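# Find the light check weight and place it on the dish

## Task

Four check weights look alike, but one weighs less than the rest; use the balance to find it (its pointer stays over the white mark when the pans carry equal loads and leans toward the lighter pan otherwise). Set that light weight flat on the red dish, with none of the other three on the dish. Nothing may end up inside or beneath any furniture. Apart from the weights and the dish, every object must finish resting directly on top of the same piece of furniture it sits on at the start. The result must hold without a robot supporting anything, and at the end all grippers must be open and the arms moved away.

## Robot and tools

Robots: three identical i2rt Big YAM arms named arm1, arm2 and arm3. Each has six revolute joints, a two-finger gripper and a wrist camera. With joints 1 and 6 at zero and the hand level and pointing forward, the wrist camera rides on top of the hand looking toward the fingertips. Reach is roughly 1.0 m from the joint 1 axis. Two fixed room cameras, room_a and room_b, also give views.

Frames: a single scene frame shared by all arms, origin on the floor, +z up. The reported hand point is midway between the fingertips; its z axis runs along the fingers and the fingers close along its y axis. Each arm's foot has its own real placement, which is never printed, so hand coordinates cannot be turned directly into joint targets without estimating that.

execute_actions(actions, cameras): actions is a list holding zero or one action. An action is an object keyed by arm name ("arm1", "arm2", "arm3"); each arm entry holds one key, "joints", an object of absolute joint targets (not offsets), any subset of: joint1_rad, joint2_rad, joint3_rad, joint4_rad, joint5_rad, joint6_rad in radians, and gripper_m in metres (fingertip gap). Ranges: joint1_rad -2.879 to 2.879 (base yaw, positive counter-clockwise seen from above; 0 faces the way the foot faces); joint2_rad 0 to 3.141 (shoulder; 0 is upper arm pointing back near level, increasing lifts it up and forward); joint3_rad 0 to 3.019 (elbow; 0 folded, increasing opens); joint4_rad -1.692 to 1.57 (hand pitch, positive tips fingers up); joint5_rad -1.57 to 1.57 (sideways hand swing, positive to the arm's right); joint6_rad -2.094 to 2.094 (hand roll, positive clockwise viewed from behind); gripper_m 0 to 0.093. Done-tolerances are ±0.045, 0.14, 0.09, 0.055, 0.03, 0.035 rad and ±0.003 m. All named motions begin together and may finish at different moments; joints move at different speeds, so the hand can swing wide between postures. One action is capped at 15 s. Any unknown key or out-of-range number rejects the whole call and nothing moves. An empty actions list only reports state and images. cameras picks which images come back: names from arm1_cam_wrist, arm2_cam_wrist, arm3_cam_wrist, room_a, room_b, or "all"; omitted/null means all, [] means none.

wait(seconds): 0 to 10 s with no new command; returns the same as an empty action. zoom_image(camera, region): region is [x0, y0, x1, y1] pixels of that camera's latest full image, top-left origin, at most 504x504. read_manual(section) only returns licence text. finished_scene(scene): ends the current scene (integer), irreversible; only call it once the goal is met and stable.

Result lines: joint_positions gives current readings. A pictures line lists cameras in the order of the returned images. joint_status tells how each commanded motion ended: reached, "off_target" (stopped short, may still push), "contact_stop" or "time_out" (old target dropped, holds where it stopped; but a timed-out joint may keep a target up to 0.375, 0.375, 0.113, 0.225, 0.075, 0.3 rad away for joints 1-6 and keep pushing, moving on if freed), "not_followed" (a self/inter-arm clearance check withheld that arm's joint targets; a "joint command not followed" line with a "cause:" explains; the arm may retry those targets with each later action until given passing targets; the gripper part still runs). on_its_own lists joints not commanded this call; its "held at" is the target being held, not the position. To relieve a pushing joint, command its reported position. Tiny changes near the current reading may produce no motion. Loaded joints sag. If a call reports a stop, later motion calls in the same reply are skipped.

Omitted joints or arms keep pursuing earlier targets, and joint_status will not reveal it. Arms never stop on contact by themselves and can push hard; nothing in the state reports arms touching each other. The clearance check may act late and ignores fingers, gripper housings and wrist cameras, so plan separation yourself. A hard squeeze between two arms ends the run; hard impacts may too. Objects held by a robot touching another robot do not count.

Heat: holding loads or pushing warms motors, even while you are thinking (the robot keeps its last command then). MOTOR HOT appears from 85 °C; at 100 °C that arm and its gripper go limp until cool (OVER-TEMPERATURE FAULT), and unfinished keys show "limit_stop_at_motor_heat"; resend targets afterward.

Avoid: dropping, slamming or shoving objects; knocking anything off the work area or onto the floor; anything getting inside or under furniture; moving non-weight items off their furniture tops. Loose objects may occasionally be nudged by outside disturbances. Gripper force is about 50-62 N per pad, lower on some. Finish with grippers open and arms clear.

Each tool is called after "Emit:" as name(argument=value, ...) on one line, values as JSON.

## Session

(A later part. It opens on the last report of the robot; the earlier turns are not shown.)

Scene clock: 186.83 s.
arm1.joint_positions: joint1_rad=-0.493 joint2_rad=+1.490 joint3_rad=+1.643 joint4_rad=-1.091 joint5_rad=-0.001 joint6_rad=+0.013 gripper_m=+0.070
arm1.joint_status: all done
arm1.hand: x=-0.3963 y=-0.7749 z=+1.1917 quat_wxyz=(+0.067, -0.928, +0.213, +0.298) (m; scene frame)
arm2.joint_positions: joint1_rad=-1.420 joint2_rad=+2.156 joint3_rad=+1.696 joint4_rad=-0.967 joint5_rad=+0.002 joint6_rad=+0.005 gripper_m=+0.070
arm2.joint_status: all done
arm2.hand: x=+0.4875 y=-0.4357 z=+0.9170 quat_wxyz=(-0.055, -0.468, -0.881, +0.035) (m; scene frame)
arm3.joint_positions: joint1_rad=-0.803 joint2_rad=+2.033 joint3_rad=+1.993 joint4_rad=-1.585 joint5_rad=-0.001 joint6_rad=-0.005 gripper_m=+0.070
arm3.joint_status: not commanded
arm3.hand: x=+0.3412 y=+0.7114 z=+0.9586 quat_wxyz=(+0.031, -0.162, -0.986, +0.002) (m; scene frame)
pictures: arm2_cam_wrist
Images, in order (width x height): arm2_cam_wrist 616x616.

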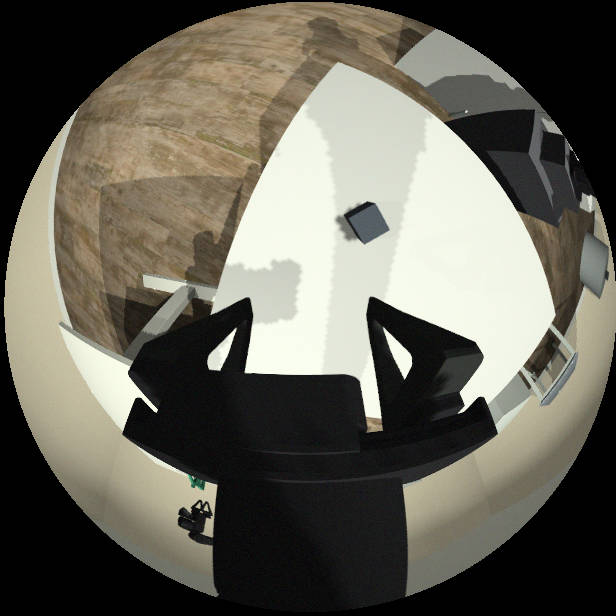

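Emit:
execute_actions(actions=[{"arm2":{"joints":{"joint1_rad":-1.52,"joint2_rad":2.32,"joint3_rad":1.88,"joint4_rad":-1.03,"joint6_rad":-0.45}}}], cameras=["arm2_cam_wrist"])

Scene clock: 190.67 s.
arm1.joint_positions: joint1_rad=-0.493 joint2_rad=+1.490 joint3_rad=+1.643 joint4_rad=-1.091 joint5_rad=-0.001 joint6_rad=+0.013 gripper_m=+0.070
arm1.joint_status: not commanded
arm1.hand: x=-0.3963 y=-0.7749 z=+1.1917 quat_wxyz=(+0.067, -0.928, +0.213, +0.298) (m; scene frame)
arm2.joint_positions: joint1_rad=-1.526 joint2_rad=+2.310 joint3_rad=+1.835 joint4_rad=-1.019 joint5_rad=+0.001 joint6_rad=-0.441 gripper_m=+0.070
arm2.joint_status: all done
arm2.hand: x=+0.4362 y=-0.4898 z=+0.8662 quat_wxyz=(-0.019, -0.312, -0.949, +0.026) (m; scene frame)
arm3.joint_positions: joint1_rad=-0.803 joint2_rad=+2.033 joint3_rad=+1.993 joint4_rad=-1.585 joint5_rad=-0.001 joint6_rad=-0.005 gripper_m=+0.070
arm3.joint_status: not commanded
arm3.hand: x=+0.3412 y=+0.7114 z=+0.9586 quat_wxyz=(+0.031, -0.162, -0.986, +0.002) (m; scene frame)
pictures: arm2_cam_wrist
Images, in order (width x height): arm2_cam_wrist 616x616.

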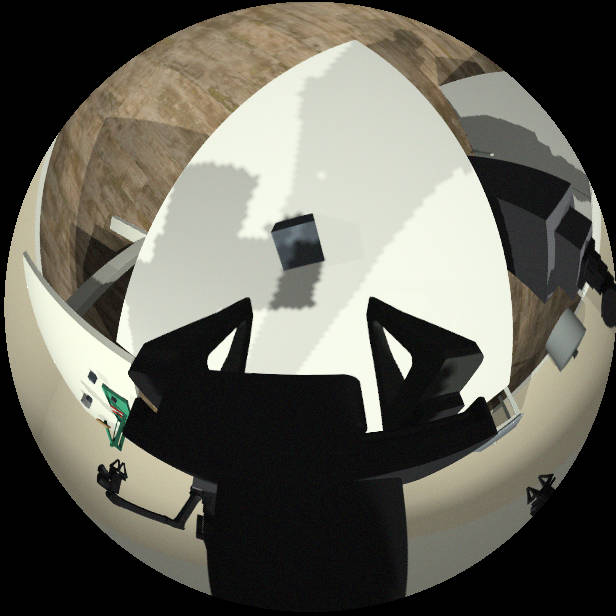

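Fine. Descend.

Emit:
execute_actions(actions=[{"arm2":{"joints":{"joint1_rad":-1.50,"joint2_rad":2.41,"joint3_rad":1.90,"joint4_rad":-1.0,"joint6_rad":-0.55}}}], cameras=["arm2_cam_wrist"])

Scene clock: 192.73 s.
arm1.joint_positions: joint1_rad=-0.493 joint2_rad=+1.490 joint3_rad=+1.643 joint4_rad=-1.091 joint5_rad=-0.001 joint6_rad=+0.013 gripper_m=+0.070
arm1.joint_status: not commanded
arm1.hand: x=-0.3963 y=-0.7749 z=+1.1917 quat_wxyz=(+0.067, -0.928, +0.213, +0.298) (m; scene frame)
arm2.joint_positions: joint1_rad=-1.505 joint2_rad=+2.399 joint3_rad=+1.862 joint4_rad=-1.010 joint5_rad=+0.001 joint6_rad=-0.542 gripper_m=+0.070
arm2.joint_status: all done
arm2.hand: x=+0.4451 y=-0.4784 z=+0.8167 quat_wxyz=(+0.001, -0.255, -0.967, +0.008) (m; scene frame)
arm3.joint_positions: joint1_rad=-0.803 joint2_rad=+2.033 joint3_rad=+1.993 joint4_rad=-1.585 joint5_rad=-0.001 joint6_rad=-0.005 gripper_m=+0.070
arm3.joint_status: not commanded
arm3.hand: x=+0.3412 y=+0.7114 z=+0.9586 quat_wxyz=(+0.031, -0.162, -0.986, +0.002) (m; scene frame)
pictures: arm2_cam_wrist
Images, in order (width x height): arm2_cam_wrist 616x616.

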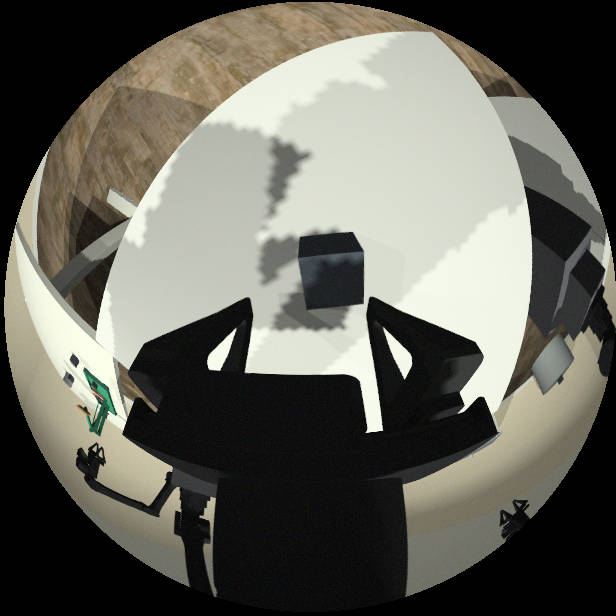

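Emit:
execute_actions(actions=[{"arm2":{"joints":{"joint1_rad":-1.52,"joint2_rad":2.44,"joint3_rad":1.96,"joint4_rad":-1.03}}}], cameras=["arm2_cam_wrist"])

Scene clock: 195.07 s.
arm1.joint_positions: joint1_rad=-0.493 joint2_rad=+1.490 joint3_rad=+1.643 joint4_rad=-1.091 joint5_rad=-0.001 joint6_rad=+0.013 gripper_m=+0.070
arm1.joint_status: not commanded
arm1.hand: x=-0.3963 y=-0.7749 z=+1.1917 quat_wxyz=(+0.067, -0.928, +0.213, +0.298) (m; scene frame)
arm2.joint_positions: joint1_rad=-1.510 joint2_rad=+2.413 joint3_rad=+1.911 joint4_rad=-1.018 joint5_rad=+0.001 joint6_rad=-0.542 gripper_m=+0.070
arm2.joint_status: all done
arm2.hand: x=+0.4505 y=-0.4943 z=+0.8243 quat_wxyz=(-0.009, -0.257, -0.966, +0.018) (m; scene frame)
arm3.joint_positions: joint1_rad=-0.803 joint2_rad=+2.033 joint3_rad=+1.993 joint4_rad=-1.585 joint5_rad=-0.001 joint6_rad=-0.005 gripper_m=+0.070
arm3.joint_status: not commanded
arm3.hand: x=+0.3412 y=+0.7114 z=+0.9586 quat_wxyz=(+0.031, -0.162, -0.986, +0.002) (m; scene frame)
pictures: arm2_cam_wrist
Images, in order (width x height): arm2_cam_wrist 616x616.

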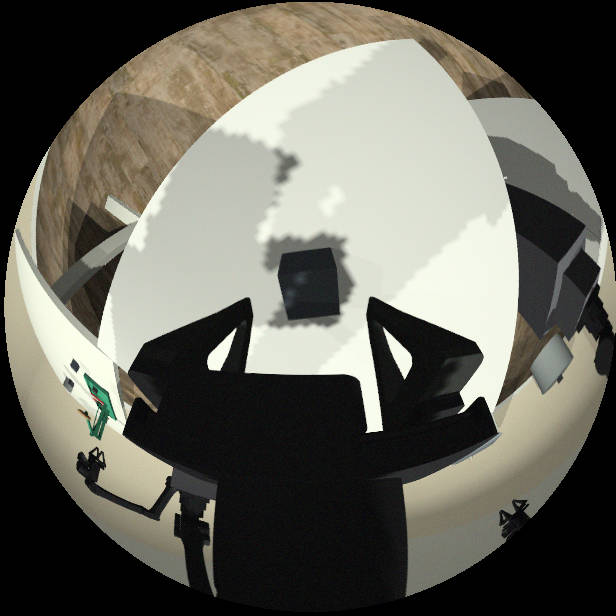

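Emit:
execute_actions(actions=[{"arm2":{"joints":{"joint2_rad":2.47,"joint4_rad":-0.97}}}], cameras=["arm2_cam_wrist"])

Scene clock: 196.70 s.
arm1.joint_positions: joint1_rad=-0.493 joint2_rad=+1.490 joint3_rad=+1.643 joint4_rad=-1.091 joint5_rad=-0.001 joint6_rad=+0.013 gripper_m=+0.070
arm1.joint_status: not commanded
arm1.hand: x=-0.3963 y=-0.7749 z=+1.1917 quat_wxyz=(+0.067, -0.928, +0.213, +0.298) (m; scene frame)
arm2.joint_positions: joint1_rad=-1.511 joint2_rad=+2.445 joint3_rad=+1.912 joint4_rad=-0.983 joint5_rad=+0.001 joint6_rad=-0.542 gripper_m=+0.070
arm2.joint_status: all done
arm2.hand: x=+0.4504 y=-0.4955 z=+0.8032 quat_wxyz=(-0.011, -0.257, -0.966, +0.019) (m; scene frame)
arm3.joint_positions: joint1_rad=-0.803 joint2_rad=+2.033 joint3_rad=+1.993 joint4_rad=-1.585 joint5_rad=-0.001 joint6_rad=-0.005 gripper_m=+0.070
arm3.joint_status: not commanded
arm3.hand: x=+0.3412 y=+0.7114 z=+0.9586 quat_wxyz=(+0.031, -0.162, -0.986, +0.002) (m; scene frame)
pictures: arm2_cam_wrist
Images, in order (width x height): arm2_cam_wrist 616x616.

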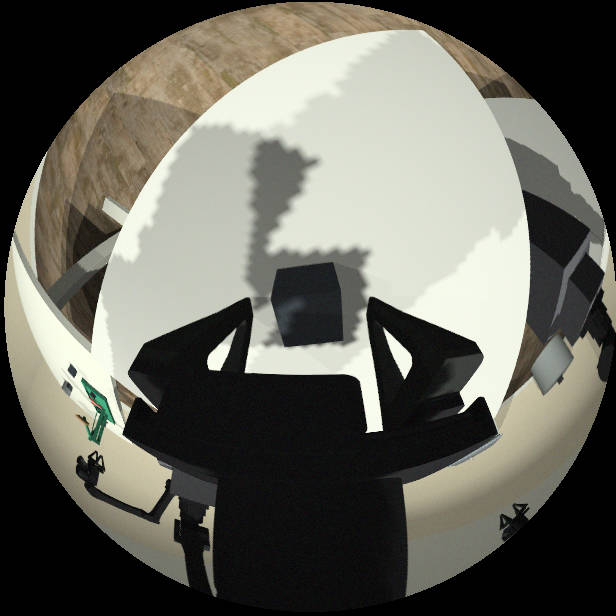

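Emit:
execute_actions(actions=[{"arm2":{"joints":{"gripper_m":0.02}}}], cameras=[])

Emit:
execute_actions(actions=[{"arm2":{"joints":{"joint2_rad":1.7,"joint3_rad":1.2,"joint6_rad":0}}}], cameras=[])

Emit:
execute_actions(actions=[{"arm2":{"joints":{"joint1_rad":0.06,"joint2_rad":1.7,"joint3_rad":1.03,"joint4_rad":-0.85}}}], cameras=["arm2_cam_wrist"])

Scene clock: 201.90 s.
arm1.joint_positions: joint1_rad=-0.493 joint2_rad=+1.490 joint3_rad=+1.643 joint4_rad=-1.091 joint5_rad=-0.001 joint6_rad=+0.013 gripper_m=+0.070
arm1.joint_status: not commanded
arm1.hand: x=-0.3963 y=-0.7749 z=+1.1917 quat_wxyz=(+0.067, -0.928, +0.213, +0.298) (m; scene frame)
arm2.joint_positions: joint1_rad=-1.511 joint2_rad=+2.445 joint3_rad=+1.912 joint4_rad=-0.983 joint5_rad=+0.001 joint6_rad=-0.543 gripper_m=+0.030
arm2.joint_status: gripper_m off_target (ended at +0.030, target +0.020)
arm2.hand: x=+0.4504 y=-0.4955 z=+0.8032 quat_wxyz=(-0.011, -0.257, -0.966, +0.019) (m; scene frame)
arm3.joint_positions: joint1_rad=-0.803 joint2_rad=+2.033 joint3_rad=+1.993 joint4_rad=-1.585 joint5_rad=-0.001 joint6_rad=-0.005 gripper_m=+0.070
arm3.joint_status: not commanded
arm3.hand: x=+0.3412 y=+0.7114 z=+0.9586 quat_wxyz=(+0.031, -0.162, -0.986, +0.002) (m; scene frame)
pictures: none
No camera images: the call's "cameras" was empty. Leave "cameras" out to get every camera's image.

Scene clock: 203.47 s.
arm1.joint_positions: joint1_rad=-0.493 joint2_rad=+1.490 joint3_rad=+1.643 joint4_rad=-1.091 joint5_rad=-0.001 joint6_rad=+0.013 gripper_m=+0.070
arm1.joint_status: not commanded
arm1.hand: x=-0.3963 y=-0.7749 z=+1.1917 quat_wxyz=(+0.067, -0.928, +0.213, +0.298) (m; scene frame)
arm2.joint_positions: joint1_rad=-1.511 joint2_rad=+1.695 joint3_rad=+1.202 joint4_rad=-0.972 joint5_rad=+0.001 joint6_rad=-0.009 gripper_m=+0.030
arm2.joint_status: all done
arm2.hand: x=+0.3562 y=-0.3222 z=+0.9965 quat_wxyz=(-0.037, -0.502, -0.864, +0.028) (m; scene frame)
arm3.joint_positions: joint1_rad=-0.803 joint2_rad=+2.033 joint3_rad=+1.993 joint4_rad=-1.585 joint5_rad=-0.001 joint6_rad=-0.005 gripper_m=+0.070
arm3.joint_status: not commanded
arm3.hand: x=+0.3412 y=+0.7114 z=+0.9586 quat_wxyz=(+0.031, -0.162, -0.986, +0.002) (m; scene frame)
pictures: none
No camera images: the call's "cameras" was empty. Leave "cameras" out to get every camera's image.

Scene clock: 205.30 s.
arm1.joint_positions: joint1_rad=-0.493 joint2_rad=+1.490 joint3_rad=+1.643 joint4_rad=-1.091 joint5_rad=-0.001 joint6_rad=+0.013 gripper_m=+0.070
arm1.joint_status: not commanded
arm1.hand: x=-0.3963 y=-0.7749 z=+1.1917 quat_wxyz=(+0.067, -0.928, +0.213, +0.298) (m; scene frame)
arm2.joint_positions: joint1_rad=+0.066 joint2_rad=+1.701 joint3_rad=+1.033 joint4_rad=-0.852 joint5_rad=-0.002 joint6_rad=-0.006 gripper_m=+0.030
arm2.joint_status: all done
arm2.hand: x=+0.5054 y=+0.3355 z=+0.9409 quat_wxyz=(-0.017, +0.257, -0.966, -0.012) (m; scene frame)
arm3.joint_positions: joint1_rad=-0.803 joint2_rad=+2.033 joint3_rad=+1.993 joint4_rad=-1.585 joint5_rad=-0.001 joint6_rad=-0.005 gripper_m=+0.070
arm3.joint_status: not commanded
arm3.hand: x=+0.3412 y=+0.7114 z=+0.9586 quat_wxyz=(+0.031, -0.162, -0.986, +0.002) (m; scene frame)
pictures: arm2_cam_wrist
Images, in order (width x height): arm2_cam_wrist 616x616.

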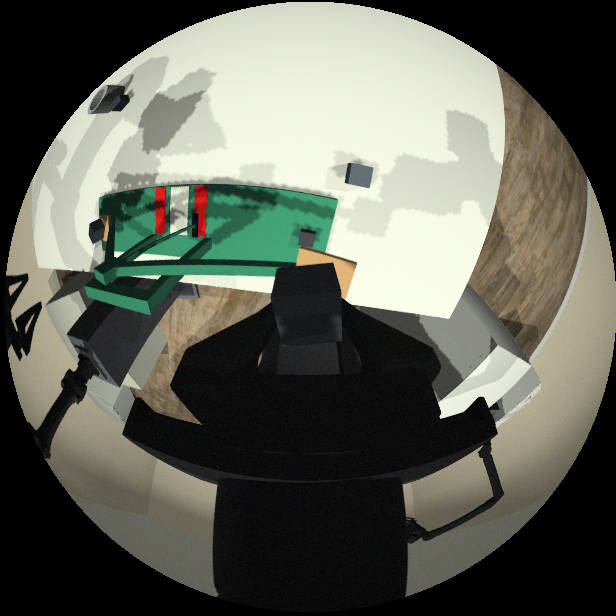

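Emit:
execute_actions(actions=[{"arm2":{"joints":{"joint1_rad":0.043,"joint2_rad":1.877,"joint3_rad":1.027,"joint4_rad":-0.749}}}], cameras=["arm2_cam_wrist"])

Emit:
execute_actions(actions=[{"arm2":{"joints":{"gripper_m":0.045}}}], cameras=[])

Emit:
execute_actions(actions=[{"arm2":{"joints":{"gripper_m":0.07,"joint2_rad":1.65}}}], cameras=["arm2_cam_wrist","room_a"])

Scene clock: 208.03 s.
arm1.joint_positions: joint1_rad=-0.493 joint2_rad=+1.490 joint3_rad=+1.643 joint4_rad=-1.091 joint5_rad=-0.001 joint6_rad=+0.013 gripper_m=+0.070
arm1.joint_status: not commanded
arm1.hand: x=-0.3963 y=-0.7749 z=+1.1917 quat_wxyz=(+0.067, -0.928, +0.213, +0.298) (m; scene frame)
arm2.joint_positions: joint1_rad=+0.050 joint2_rad=+1.881 joint3_rad=+1.026 joint4_rad=-0.756 joint5_rad=+0.001 joint6_rad=-0.006 gripper_m=+0.030
arm2.joint_status: all done
arm2.hand: x=+0.5013 y=+0.3255 z=+0.8622 quat_wxyz=(+0.026, +0.249, -0.968, +0.001) (m; scene frame)
arm3.joint_positions: joint1_rad=-0.803 joint2_rad=+2.033 joint3_rad=+1.993 joint4_rad=-1.585 joint5_rad=-0.001 joint6_rad=-0.005 gripper_m=+0.070
arm3.joint_status: not commanded
arm3.hand: x=+0.3412 y=+0.7114 z=+0.9586 quat_wxyz=(+0.031, -0.162, -0.986, +0.002) (m; scene frame)
pictures: arm2_cam_wrist
Images, in order (width x height): arm2_cam_wrist 616x616.

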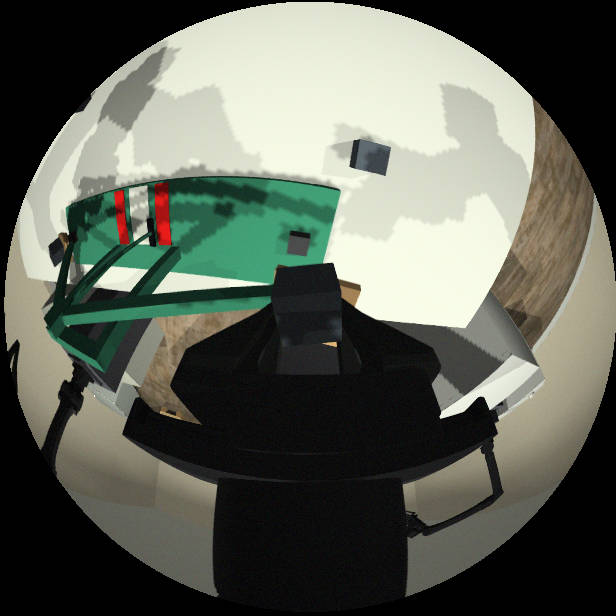

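Scene clock: 208.53 s.
arm1.joint_positions: joint1_rad=-0.493 joint2_rad=+1.490 joint3_rad=+1.643 joint4_rad=-1.091 joint5_rad=-0.001 joint6_rad=+0.013 gripper_m=+0.070
arm1.joint_status: not commanded
arm1.hand: x=-0.3963 y=-0.7749 z=+1.1917 quat_wxyz=(+0.067, -0.928, +0.213, +0.298) (m; scene frame)
arm2.joint_positions: joint1_rad=+0.050 joint2_rad=+1.881 joint3_rad=+1.026 joint4_rad=-0.756 joint5_rad=+0.000 joint6_rad=-0.006 gripper_m=+0.045
arm2.joint_status: all done
arm2.hand: x=+0.5013 y=+0.3256 z=+0.8622 quat_wxyz=(+0.026, +0.249, -0.968, +0.000) (m; scene frame)
arm3.joint_positions: joint1_rad=-0.803 joint2_rad=+2.033 joint3_rad=+1.993 joint4_rad=-1.585 joint5_rad=-0.001 joint6_rad=-0.005 gripper_m=+0.070
arm3.joint_status: not commanded
arm3.hand: x=+0.3412 y=+0.7114 z=+0.9586 quat_wxyz=(+0.031, -0.162, -0.986, +0.002) (m; scene frame)
pictures: none
No camera images: the call's "cameras" was empty. Leave "cameras" out to get every camera's image.

Scene clock: 209.63 s.
arm1.joint_positions: joint1_rad=-0.493 joint2_rad=+1.490 joint3_rad=+1.643 joint4_rad=-1.091 joint5_rad=-0.001 joint6_rad=+0.013 gripper_m=+0.070
arm1.joint_status: not commanded
arm1.hand: x=-0.3963 y=-0.7749 z=+1.1917 quat_wxyz=(+0.067, -0.928, +0.213, +0.298) (m; scene frame)
arm2.joint_positions: joint1_rad=+0.050 joint2_rad=+1.631 joint3_rad=+1.026 joint4_rad=-0.756 joint5_rad=+0.000 joint6_rad=-0.006 gripper_m=+0.070
arm2.joint_status: all done
arm2.hand: x=+0.5338 y=+0.3416 z=+0.9723 quat_wxyz=(-0.095, +0.247, -0.964, -0.031) (m; scene frame)
arm3.joint_positions: joint1_rad=-0.803 joint2_rad=+2.033 joint3_rad=+1.993 joint4_rad=-1.585 joint5_rad=-0.001 joint6_rad=-0.005 gripper_m=+0.070
arm3.joint_status: not commanded
arm3.hand: x=+0.3412 y=+0.7114 z=+0.9586 quat_wxyz=(+0.031, -0.162, -0.986, +0.002) (m; scene frame)
pictures: arm2_cam_wrist, room_a
Images, in order (width x height): arm2_cam_wrist 616x616, room_a 896x504.

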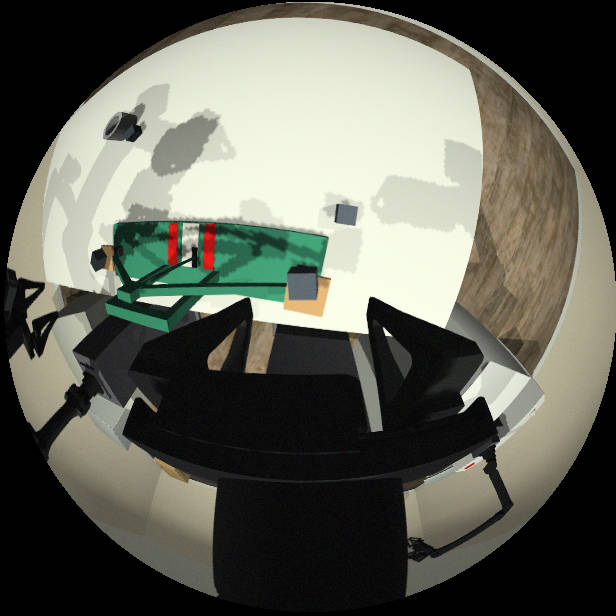

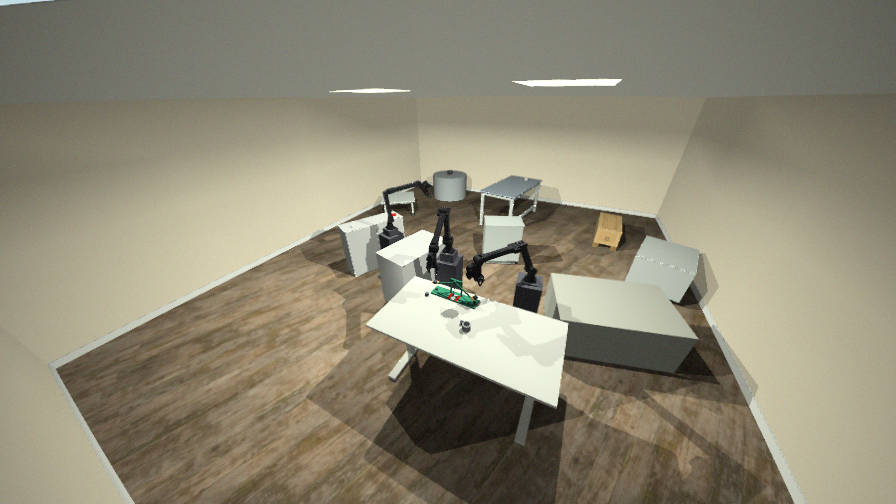

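Emit:
wait(seconds=3)

Emit:
zoom_image(camera="arm2_cam_wrist", region=[80, 180, 380, 340])

Scene clock: 213.60 s.
arm1.joint_positions: joint1_rad=-0.493 joint2_rad=+1.490 joint3_rad=+1.643 joint4_rad=-1.091 joint5_rad=-0.001 joint6_rad=+0.013 gripper_m=+0.070
arm1.joint_status: not commanded
arm1.hand: x=-0.3963 y=-0.7749 z=+1.1917 quat_wxyz=(+0.067, -0.928, +0.213, +0.298) (m; scene frame)
arm2.joint_positions: joint1_rad=+0.050 joint2_rad=+1.631 joint3_rad=+1.026 joint4_rad=-0.756 joint5_rad=+0.000 joint6_rad=-0.006 gripper_m=+0.070
arm2.joint_status: all done
arm2.hand: x=+0.5338 y=+0.3416 z=+0.9723 quat_wxyz=(-0.095, +0.247, -0.964, -0.031) (m; scene frame)
arm3.joint_positions: joint1_rad=-0.803 joint2_rad=+2.033 joint3_rad=+1.993 joint4_rad=-1.585 joint5_rad=-0.001 joint6_rad=-0.005 gripper_m=+0.070
arm3.joint_status: not commanded
arm3.hand: x=+0.3412 y=+0.7114 z=+0.9586 quat_wxyz=(+0.031, -0.162, -0.986, +0.002) (m; scene frame)
wait: 3.00 s; at rest from the start
pictures: arm1_cam_wrist, arm2_cam_wrist, arm3_cam_wrist, room_a, room_b
Images, in order (width x height): arm1_cam_wrist 616x616, arm2_cam_wrist 616x616, arm3_cam_wrist 616x616, room_a 896x504, room_b 896x504.

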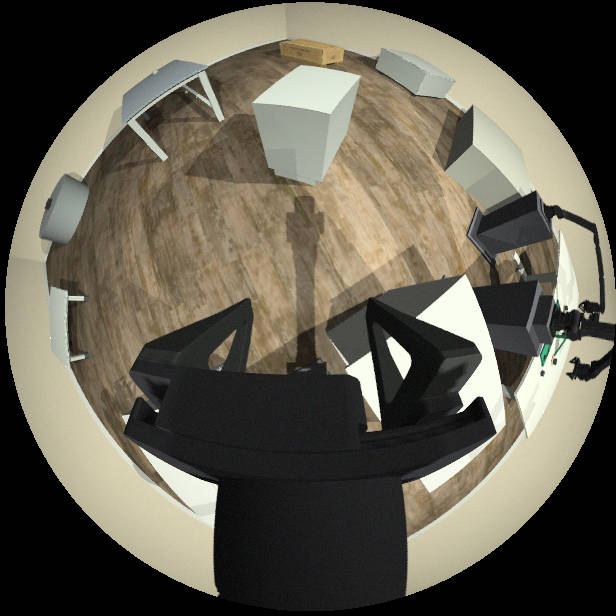

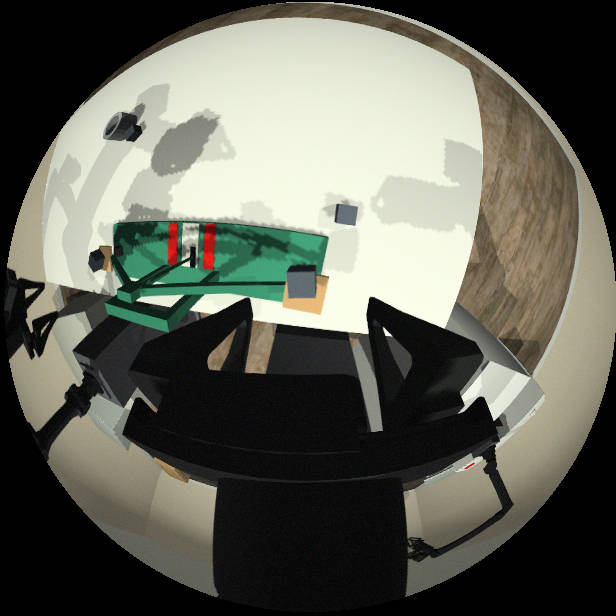

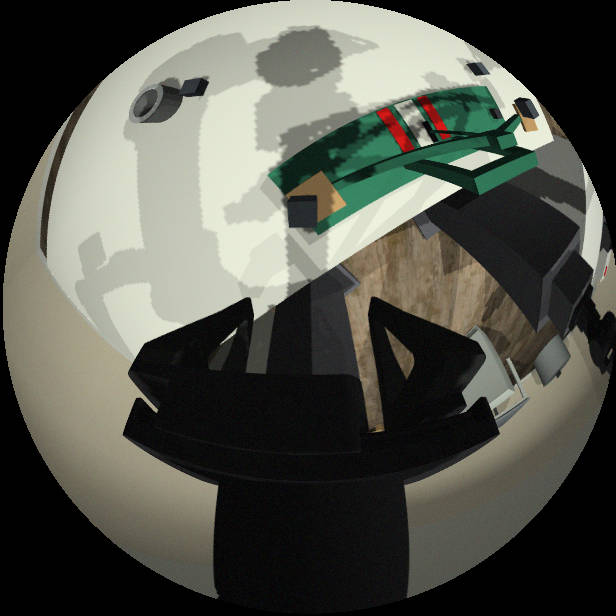

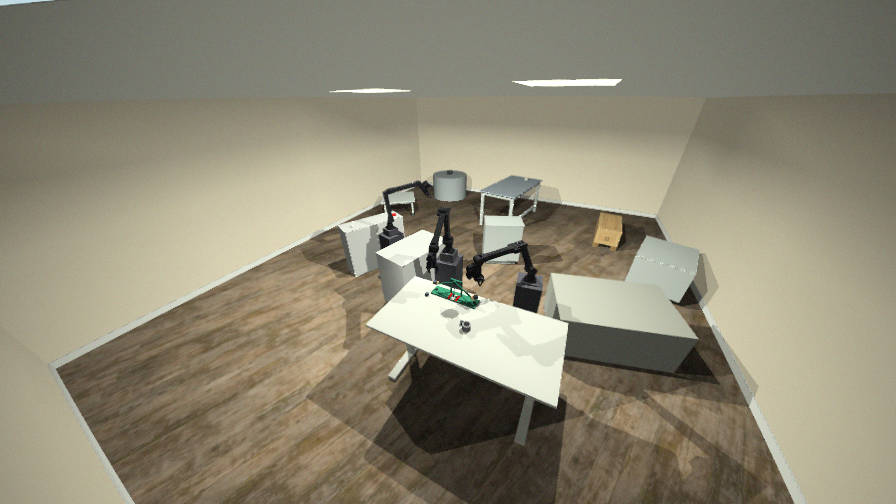

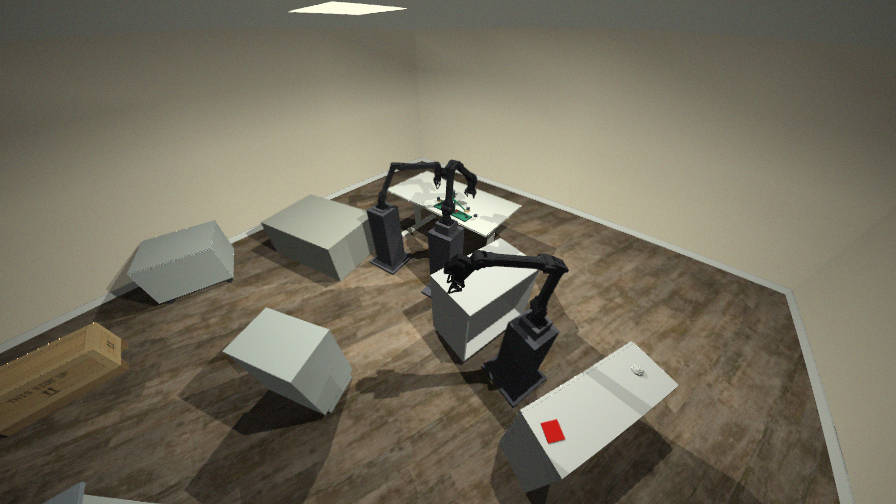

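Region (80, 180, 380, 340) of arm2_cam_wrist's 616x616 image, scaled by 1.680, with more detail than that image has; it fills the top 269 rows of this view, and the rest is white.

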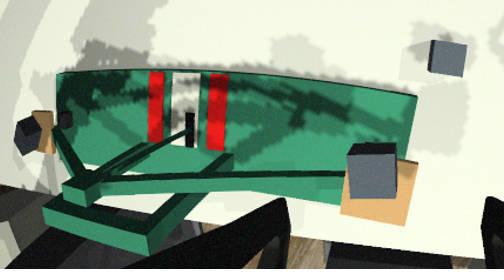

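Emit:
execute_actions(actions=[{"arm3":{"joints":{"joint2_rad":1.8,"joint3_rad":2.3}},"arm2":{"joints":{"joint1_rad":-0.6,"joint2_rad":1.2}}}], cameras=[])

Emit:
execute_actions(actions=[{"arm3":{"joints":{"joint1_rad":-0.6,"joint2_rad":2.5,"joint3_rad":2.34,"joint4_rad":-0.45}}}], cameras=["arm3_cam_wrist","room_a"])

Scene clock: 217.70 s.
arm1.joint_positions: joint1_rad=-0.493 joint2_rad=+1.490 joint3_rad=+1.643 joint4_rad=-1.091 joint5_rad=-0.001 joint6_rad=+0.013 gripper_m=+0.070
arm1.joint_status: not commanded
arm1.hand: x=-0.3963 y=-0.7749 z=+1.1917 quat_wxyz=(+0.067, -0.928, +0.213, +0.298) (m; scene frame)
arm2.joint_positions: joint1_rad=-0.597 joint2_rad=+1.185 joint3_rad=+1.026 joint4_rad=-0.756 joint5_rad=+0.001 joint6_rad=-0.006 gripper_m=+0.070
arm2.joint_status: all done
arm2.hand: x=+0.5810 y=+0.0420 z=+1.1744 quat_wxyz=(-0.313, -0.069, -0.947, +0.023) (m; scene frame)
arm3.joint_positions: joint1_rad=-0.803 joint2_rad=+1.809 joint3_rad=+2.291 joint4_rad=-1.587 joint5_rad=-0.001 joint6_rad=-0.005 gripper_m=+0.070
arm3.joint_status: all done
arm3.hand: x=+0.3499 y=+0.7126 z=+1.2201 quat_wxyz=(-0.224, -0.156, -0.961, +0.045) (m; scene frame)
pictures: none
No camera images: the call's "cameras" was empty. Leave "cameras" out to get every camera's image.

Scene clock: 219.37 s.
arm1.joint_positions: joint1_rad=-0.493 joint2_rad=+1.490 joint3_rad=+1.643 joint4_rad=-1.091 joint5_rad=-0.001 joint6_rad=+0.013 gripper_m=+0.070
arm1.joint_status: not commanded
arm1.hand: x=-0.3963 y=-0.7749 z=+1.1917 quat_wxyz=(+0.067, -0.928, +0.213, +0.298) (m; scene frame)
arm2.joint_positions: joint1_rad=-0.597 joint2_rad=+1.185 joint3_rad=+1.026 joint4_rad=-0.756 joint5_rad=+0.001 joint6_rad=-0.006 gripper_m=+0.070
arm2.joint_status: not commanded
arm2.hand: x=+0.5810 y=+0.0420 z=+1.1744 quat_wxyz=(-0.313, -0.069, -0.947, +0.023) (m; scene frame)
arm3.joint_positions: joint1_rad=-0.605 joint2_rad=+2.514 joint3_rad=+2.319 joint4_rad=-0.474 joint5_rad=-0.002 joint6_rad=+0.009 gripper_m=+0.070
arm3.joint_status: all done
arm3.hand: x=+0.6816 y=+0.7885 z=+0.8471 quat_wxyz=(-0.431, -0.059, -0.900, +0.032) (m; scene frame)
pictures: arm3_cam_wrist, room_a
Images, in order (width x height): arm3_cam_wrist 616x616, room_a 896x504.

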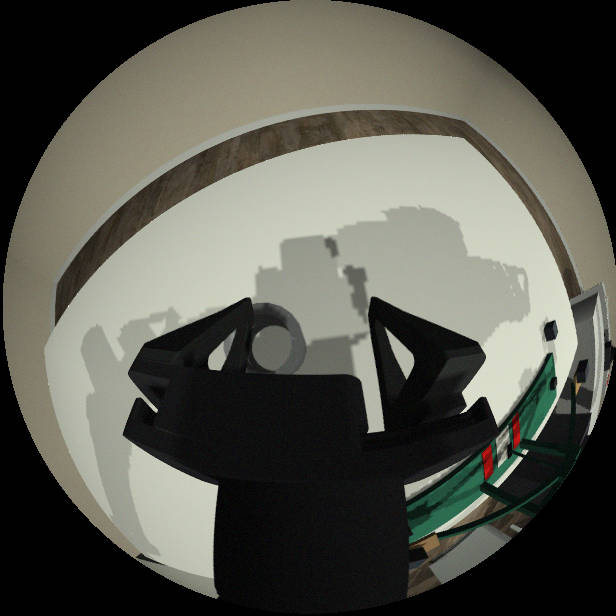

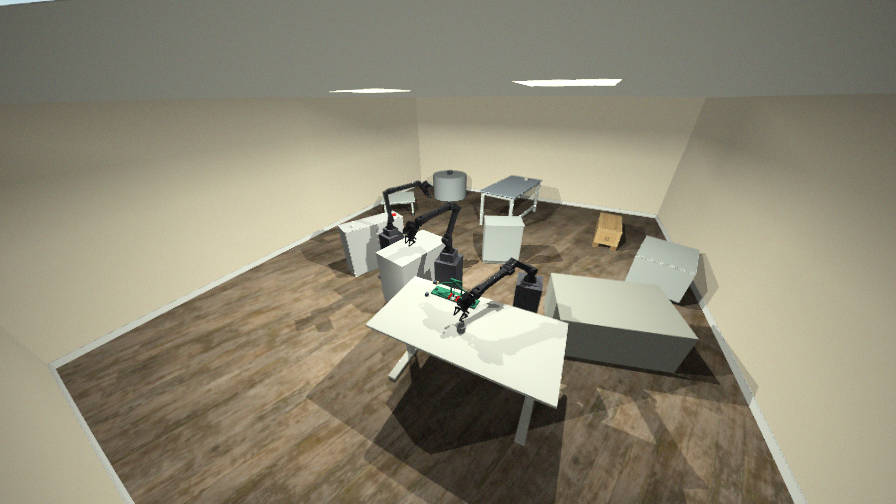

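Emit:
execute_actions(actions=[{"arm3":{"joints":{"joint1_rad":-0.64,"joint2_rad":2.06,"joint3_rad":2.0,"joint4_rad":-1.0}}}], cameras=["arm3_cam_wrist"])

Scene clock: 222.67 s.
arm1.joint_positions: joint1_rad=-0.493 joint2_rad=+1.490 joint3_rad=+1.643 joint4_rad=-1.091 joint5_rad=-0.001 joint6_rad=+0.013 gripper_m=+0.070
arm1.joint_status: not commanded
arm1.hand: x=-0.3963 y=-0.7749 z=+1.1917 quat_wxyz=(+0.067, -0.928, +0.213, +0.298) (m; scene frame)
arm2.joint_positions: joint1_rad=-0.597 joint2_rad=+1.185 joint3_rad=+1.026 joint4_rad=-0.756 joint5_rad=+0.001 joint6_rad=-0.006 gripper_m=+0.070
arm2.joint_status: not commanded
arm2.hand: x=+0.5810 y=+0.0420 z=+1.1744 quat_wxyz=(-0.313, -0.069, -0.947, +0.023) (m; scene frame)
arm3.joint_positions: joint1_rad=-0.642 joint2_rad=+2.046 joint3_rad=+2.008 joint4_rad=-0.983 joint5_rad=-0.002 joint6_rad=+0.008 gripper_m=+0.070
arm3.joint_status: all done
arm3.hand: x=+0.5101 y=+0.7839 z=+0.9898 quat_wxyz=(-0.266, -0.083, -0.960, +0.027) (m; scene frame)
pictures: arm3_cam_wrist
Images, in order (width x height): arm3_cam_wrist 616x616.

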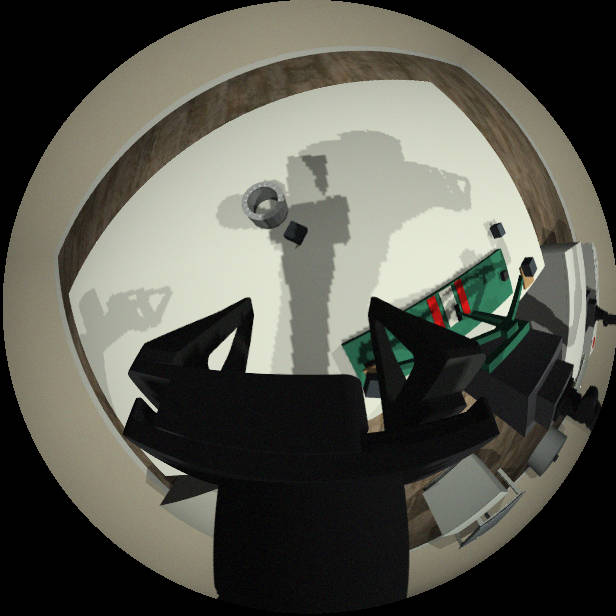

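Emit:
execute_actions(actions=[{"arm3":{"joints":{"joint1_rad":-0.65,"joint2_rad":2.52,"joint3_rad":2.22,"joint4_rad":-0.5}}}], cameras=["arm3_cam_wrist"])

Scene clock: 225.57 s.
arm1.joint_positions: joint1_rad=-0.493 joint2_rad=+1.490 joint3_rad=+1.643 joint4_rad=-1.091 joint5_rad=-0.001 joint6_rad=+0.013 gripper_m=+0.070
arm1.joint_status: not commanded
arm1.hand: x=-0.3963 y=-0.7749 z=+1.1917 quat_wxyz=(+0.067, -0.928, +0.213, +0.298) (m; scene frame)
arm2.joint_positions: joint1_rad=-0.597 joint2_rad=+1.185 joint3_rad=+1.026 joint4_rad=-0.756 joint5_rad=+0.001 joint6_rad=-0.006 gripper_m=+0.070
arm2.joint_status: not commanded
arm2.hand: x=+0.5810 y=+0.0420 z=+1.1744 quat_wxyz=(-0.313, -0.069, -0.947, +0.023) (m; scene frame)
arm3.joint_positions: joint1_rad=-0.644 joint2_rad=+2.515 joint3_rad=+2.188 joint4_rad=-0.521 joint5_rad=-0.003 joint6_rad=+0.009 gripper_m=+0.070
arm3.joint_status: all done
arm3.hand: x=+0.6330 y=+0.7589 z=+0.7674 quat_wxyz=(-0.349, -0.081, -0.933, +0.033) (m; scene frame)
pictures: arm3_cam_wrist
Images, in order (width x height): arm3_cam_wrist 616x616.

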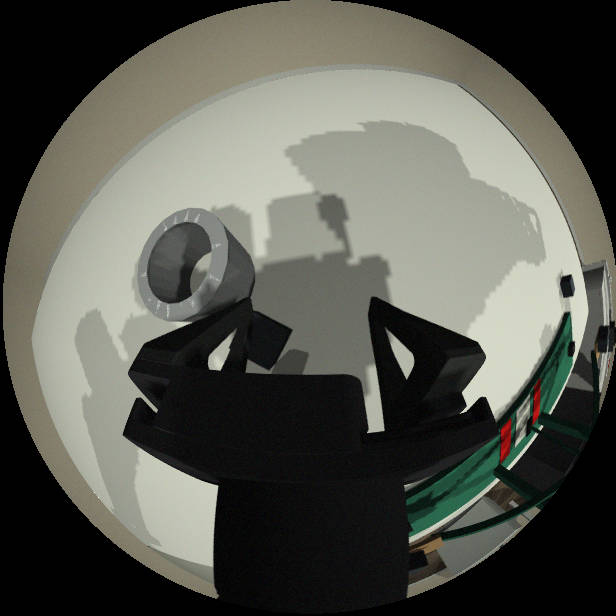

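Emit:
execute_actions(actions=[{"arm3":{"joints":{"joint1_rad":-0.615,"joint2_rad":2.47,"joint3_rad":2.12,"joint4_rad":-0.55,"joint6_rad":-0.5}}}], cameras=["arm3_cam_wrist"])

Scene clock: 228.53 s.
arm1.joint_positions: joint1_rad=-0.493 joint2_rad=+1.490 joint3_rad=+1.643 joint4_rad=-1.091 joint5_rad=-0.001 joint6_rad=+0.013 gripper_m=+0.070
arm1.joint_status: not commanded
arm1.hand: x=-0.3963 y=-0.7749 z=+1.1917 quat_wxyz=(+0.067, -0.928, +0.213, +0.298) (m; scene frame)
arm2.joint_positions: joint1_rad=-0.597 joint2_rad=+1.185 joint3_rad=+1.026 joint4_rad=-0.756 joint5_rad=+0.001 joint6_rad=-0.006 gripper_m=+0.070
arm2.joint_status: not commanded
arm2.hand: x=+0.5810 y=+0.0420 z=+1.1744 quat_wxyz=(-0.313, -0.069, -0.947, +0.023) (m; scene frame)
arm3.joint_positions: joint1_rad=-0.618 joint2_rad=+2.483 joint3_rad=+2.130 joint4_rad=-0.533 joint5_rad=-0.002 joint6_rad=-0.491 gripper_m=+0.070
arm3.joint_status: all done
arm3.hand: x=+0.6205 y=+0.7836 z=+0.7626 quat_wxyz=(-0.313, +0.165, -0.929, +0.109) (m; scene frame)
pictures: arm3_cam_wrist
Images, in order (width x height): arm3_cam_wrist 616x616.

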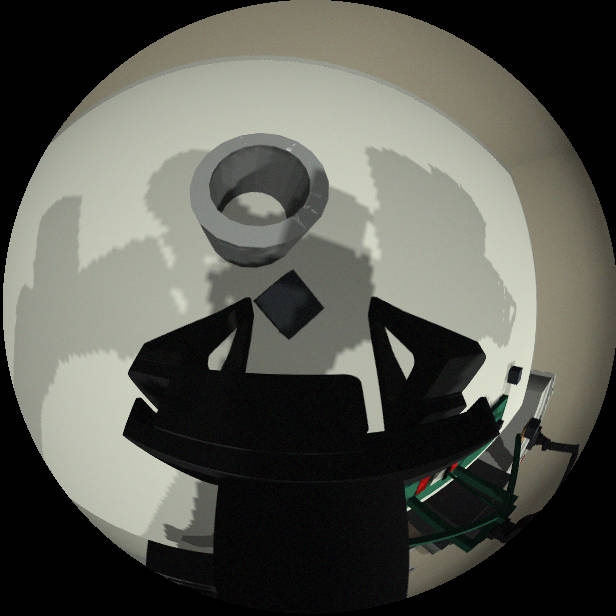

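Emit:
execute_actions(actions=[{"arm3":{"joints":{"joint6_rad":-1.2}}}], cameras=["arm3_cam_wrist"])

Scene clock: 231.03 s.
arm1.joint_positions: joint1_rad=-0.493 joint2_rad=+1.490 joint3_rad=+1.643 joint4_rad=-1.091 joint5_rad=-0.001 joint6_rad=+0.013 gripper_m=+0.070
arm1.joint_status: not commanded
arm1.hand: x=-0.3963 y=-0.7749 z=+1.1917 quat_wxyz=(+0.067, -0.928, +0.213, +0.298) (m; scene frame)
arm2.joint_positions: joint1_rad=-0.597 joint2_rad=+1.185 joint3_rad=+1.026 joint4_rad=-0.756 joint5_rad=+0.001 joint6_rad=-0.006 gripper_m=+0.070
arm2.joint_status: not commanded
arm2.hand: x=+0.5810 y=+0.0420 z=+1.1744 quat_wxyz=(-0.313, -0.069, -0.947, +0.023) (m; scene frame)
arm3.joint_positions: joint1_rad=-0.618 joint2_rad=+2.483 joint3_rad=+2.130 joint4_rad=-0.533 joint5_rad=-0.002 joint6_rad=-1.191 gripper_m=+0.070
arm3.joint_status: all done
arm3.hand: x=+0.6205 y=+0.7836 z=+0.7626 quat_wxyz=(-0.257, +0.474, -0.816, +0.210) (m; scene frame)
pictures: arm3_cam_wrist
Images, in order (width x height): arm3_cam_wrist 616x616.

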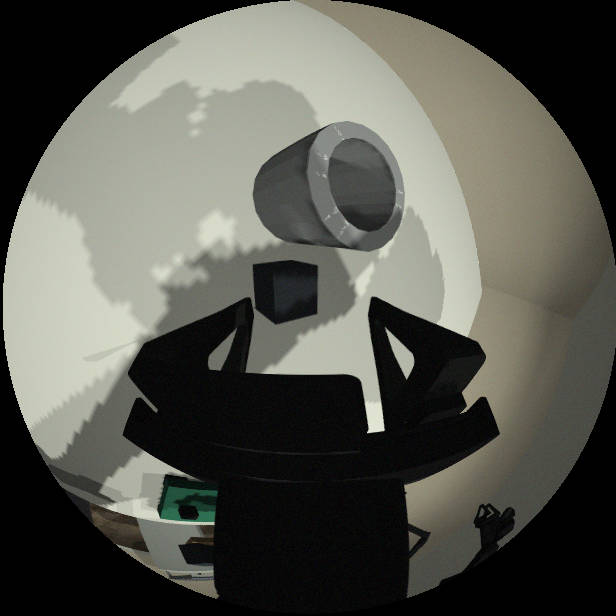

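Emit:
execute_actions(actions=[{"arm3":{"joints":{"joint6_rad":-0.1,"gripper_m":0.062}}}], cameras=[])

Emit:
execute_actions(actions=[{"arm3":{"joints":{"joint2_rad":2.55,"joint3_rad":2.16,"joint4_rad":-0.5}}}], cameras=["arm3_cam_wrist"])

Scene clock: 234.27 s.
arm1.joint_positions: joint1_rad=-0.493 joint2_rad=+1.490 joint3_rad=+1.643 joint4_rad=-1.091 joint5_rad=-0.001 joint6_rad=+0.013 gripper_m=+0.070
arm1.joint_status: not commanded
arm1.hand: x=-0.3963 y=-0.7749 z=+1.1917 quat_wxyz=(+0.067, -0.928, +0.213, +0.298) (m; scene frame)
arm2.joint_positions: joint1_rad=-0.597 joint2_rad=+1.185 joint3_rad=+1.026 joint4_rad=-0.756 joint5_rad=+0.001 joint6_rad=-0.006 gripper_m=+0.070
arm2.joint_status: not commanded
arm2.hand: x=+0.5810 y=+0.0420 z=+1.1744 quat_wxyz=(-0.313, -0.069, -0.947, +0.023) (m; scene frame)
arm3.joint_positions: joint1_rad=-0.618 joint2_rad=+2.483 joint3_rad=+2.130 joint4_rad=-0.533 joint5_rad=-0.002 joint6_rad=-0.109 gripper_m=+0.062
arm3.joint_status: all done
arm3.hand: x=+0.6205 y=+0.7836 z=+0.7626 quat_wxyz=(-0.328, -0.014, -0.943, +0.048) (m; scene frame)
pictures: none
No camera images: the call's "cameras" was empty. Leave "cameras" out to get every camera's image.

Scene clock: 235.47 s.
arm1.joint_positions: joint1_rad=-0.493 joint2_rad=+1.490 joint3_rad=+1.643 joint4_rad=-1.091 joint5_rad=-0.001 joint6_rad=+0.013 gripper_m=+0.070
arm1.joint_status: not commanded
arm1.hand: x=-0.3963 y=-0.7749 z=+1.1917 quat_wxyz=(+0.067, -0.928, +0.213, +0.298) (m; scene frame)
arm2.joint_positions: joint1_rad=-0.597 joint2_rad=+1.185 joint3_rad=+1.026 joint4_rad=-0.756 joint5_rad=+0.001 joint6_rad=-0.006 gripper_m=+0.070
arm2.joint_status: not commanded
arm2.hand: x=+0.5810 y=+0.0420 z=+1.1744 quat_wxyz=(-0.313, -0.069, -0.947, +0.023) (m; scene frame)
arm3.joint_positions: joint1_rad=-0.619 joint2_rad=+2.517 joint3_rad=+2.131 joint4_rad=-0.515 joint5_rad=-0.001 joint6_rad=-0.102 gripper_m=+0.062
arm3.joint_status: all done
arm3.hand: x=+0.6187 y=+0.7827 z=+0.7370 quat_wxyz=(-0.322, -0.018, -0.946, +0.046) (m; scene frame)
pictures: arm3_cam_wrist
Images, in order (width x height): arm3_cam_wrist 616x616.

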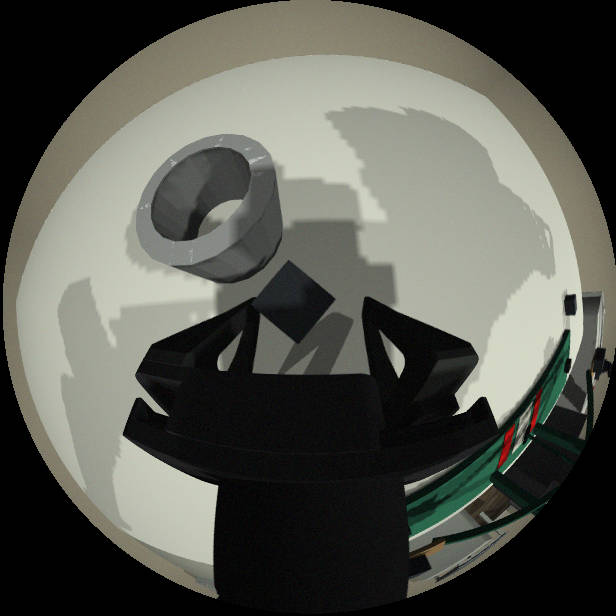

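Emit:
execute_actions(actions=[{"arm3":{"joints":{"joint6_rad":0.5,"joint1_rad":-0.61}}}], cameras=["arm3_cam_wrist"])

Scene clock: 239.30 s.
arm1.joint_positions: joint1_rad=-0.493 joint2_rad=+1.490 joint3_rad=+1.643 joint4_rad=-1.091 joint5_rad=-0.001 joint6_rad=+0.013 gripper_m=+0.070
arm1.joint_status: not commanded
arm1.hand: x=-0.3963 y=-0.7749 z=+1.1917 quat_wxyz=(+0.067, -0.928, +0.213, +0.298) (m; scene frame)
arm2.joint_positions: joint1_rad=-0.597 joint2_rad=+1.185 joint3_rad=+1.026 joint4_rad=-0.756 joint5_rad=+0.001 joint6_rad=-0.006 gripper_m=+0.070
arm2.joint_status: not commanded
arm2.hand: x=+0.5810 y=+0.0420 z=+1.1744 quat_wxyz=(-0.313, -0.069, -0.947, +0.023) (m; scene frame)
arm3.joint_positions: joint1_rad=-0.620 joint2_rad=+2.519 joint3_rad=+2.138 joint4_rad=-0.497 joint5_rad=+0.008 joint6_rad=+0.476 gripper_m=+0.062
arm3.joint_status: all done
arm3.hand: x=+0.6236 y=+0.7797 z=+0.7412 quat_wxyz=(-0.332, -0.287, -0.897, -0.045) (m; scene frame)
pictures: arm3_cam_wrist
Images, in order (width x height): arm3_cam_wrist 616x616.

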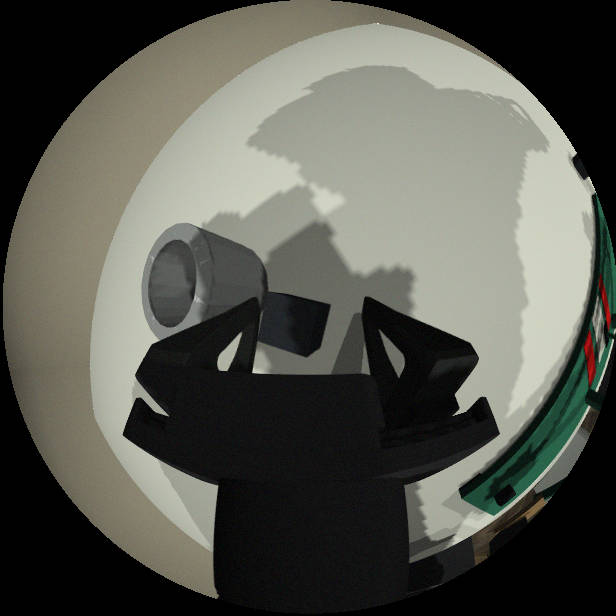

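Close.

Emit:
execute_actions(actions=[{"arm3":{"joints":{"gripper_m":0.02}}}], cameras=["arm3_cam_wrist"])

Emit:
execute_actions(actions=[{"arm3":{"joints":{"joint2_rad":2.25}}}], cameras=["arm3_cam_wrist"])

Scene clock: 241.10 s.
arm1.joint_positions: joint1_rad=-0.493 joint2_rad=+1.490 joint3_rad=+1.643 joint4_rad=-1.091 joint5_rad=-0.001 joint6_rad=+0.013 gripper_m=+0.070
arm1.joint_status: not commanded
arm1.hand: x=-0.3963 y=-0.7749 z=+1.1917 quat_wxyz=(+0.067, -0.928, +0.213, +0.298) (m; scene frame)
arm2.joint_positions: joint1_rad=-0.597 joint2_rad=+1.185 joint3_rad=+1.026 joint4_rad=-0.756 joint5_rad=+0.001 joint6_rad=-0.006 gripper_m=+0.070
arm2.joint_status: not commanded
arm2.hand: x=+0.5810 y=+0.0420 z=+1.1744 quat_wxyz=(-0.313, -0.069, -0.947, +0.023) (m; scene frame)
arm3.joint_positions: joint1_rad=-0.618 joint2_rad=+2.514 joint3_rad=+2.140 joint4_rad=-0.497 joint5_rad=+0.001 joint6_rad=+0.491 gripper_m=+0.030
arm3.joint_status: gripper_m off_target (ended at +0.030, target +0.020)
arm3.hand: x=+0.6255 y=+0.7824 z=+0.7465 quat_wxyz=(-0.335, -0.291, -0.895, -0.051) (m; scene frame)
pictures: arm3_cam_wrist
Images, in order (width x height): arm3_cam_wrist 616x616.

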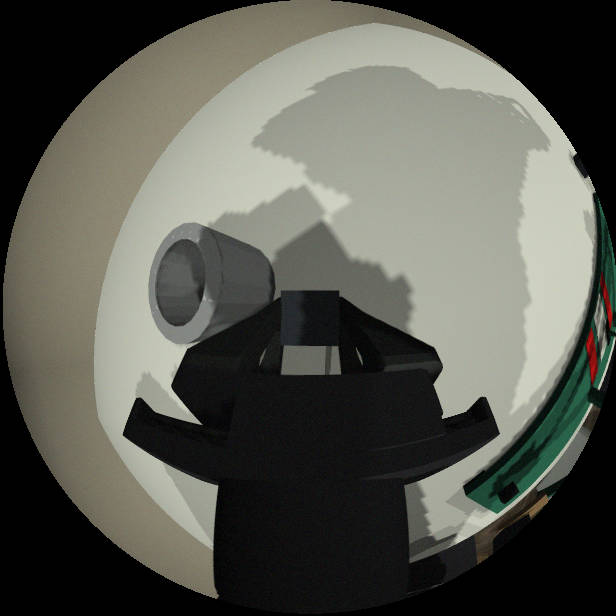

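Scene clock: 242.70 s.
arm1.joint_positions: joint1_rad=-0.493 joint2_rad=+1.490 joint3_rad=+1.643 joint4_rad=-1.091 joint5_rad=-0.001 joint6_rad=+0.013 gripper_m=+0.070
arm1.joint_status: not commanded
arm1.hand: x=-0.3963 y=-0.7749 z=+1.1917 quat_wxyz=(+0.067, -0.928, +0.213, +0.298) (m; scene frame)
arm2.joint_positions: joint1_rad=-0.597 joint2_rad=+1.185 joint3_rad=+1.026 joint4_rad=-0.756 joint5_rad=+0.001 joint6_rad=-0.006 gripper_m=+0.070
arm2.joint_status: not commanded
arm2.hand: x=+0.5810 y=+0.0420 z=+1.1744 quat_wxyz=(-0.313, -0.069, -0.947, +0.023) (m; scene frame)
arm3.joint_positions: joint1_rad=-0.618 joint2_rad=+2.253 joint3_rad=+2.140 joint4_rad=-0.497 joint5_rad=+0.001 joint6_rad=+0.492 gripper_m=+0.030
arm3.joint_status: all done
arm3.hand: x=+0.6401 y=+0.7835 z=+0.9740 quat_wxyz=(-0.453, -0.275, -0.845, -0.073) (m; scene frame)
pictures: arm3_cam_wrist
Images, in order (width x height): arm3_cam_wrist 616x616.

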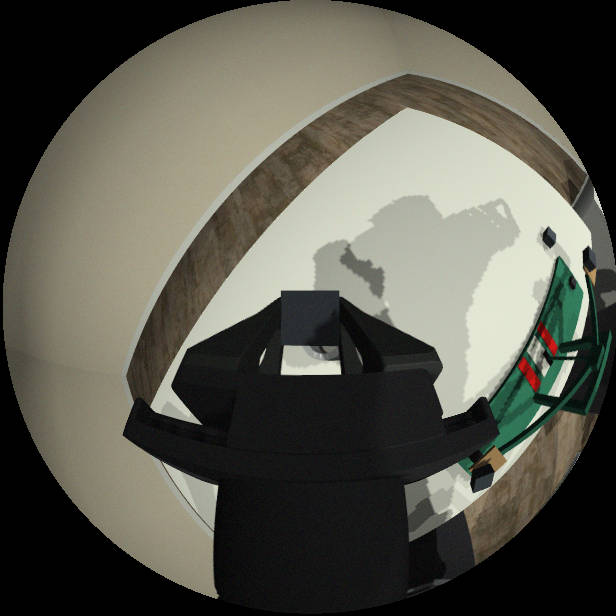

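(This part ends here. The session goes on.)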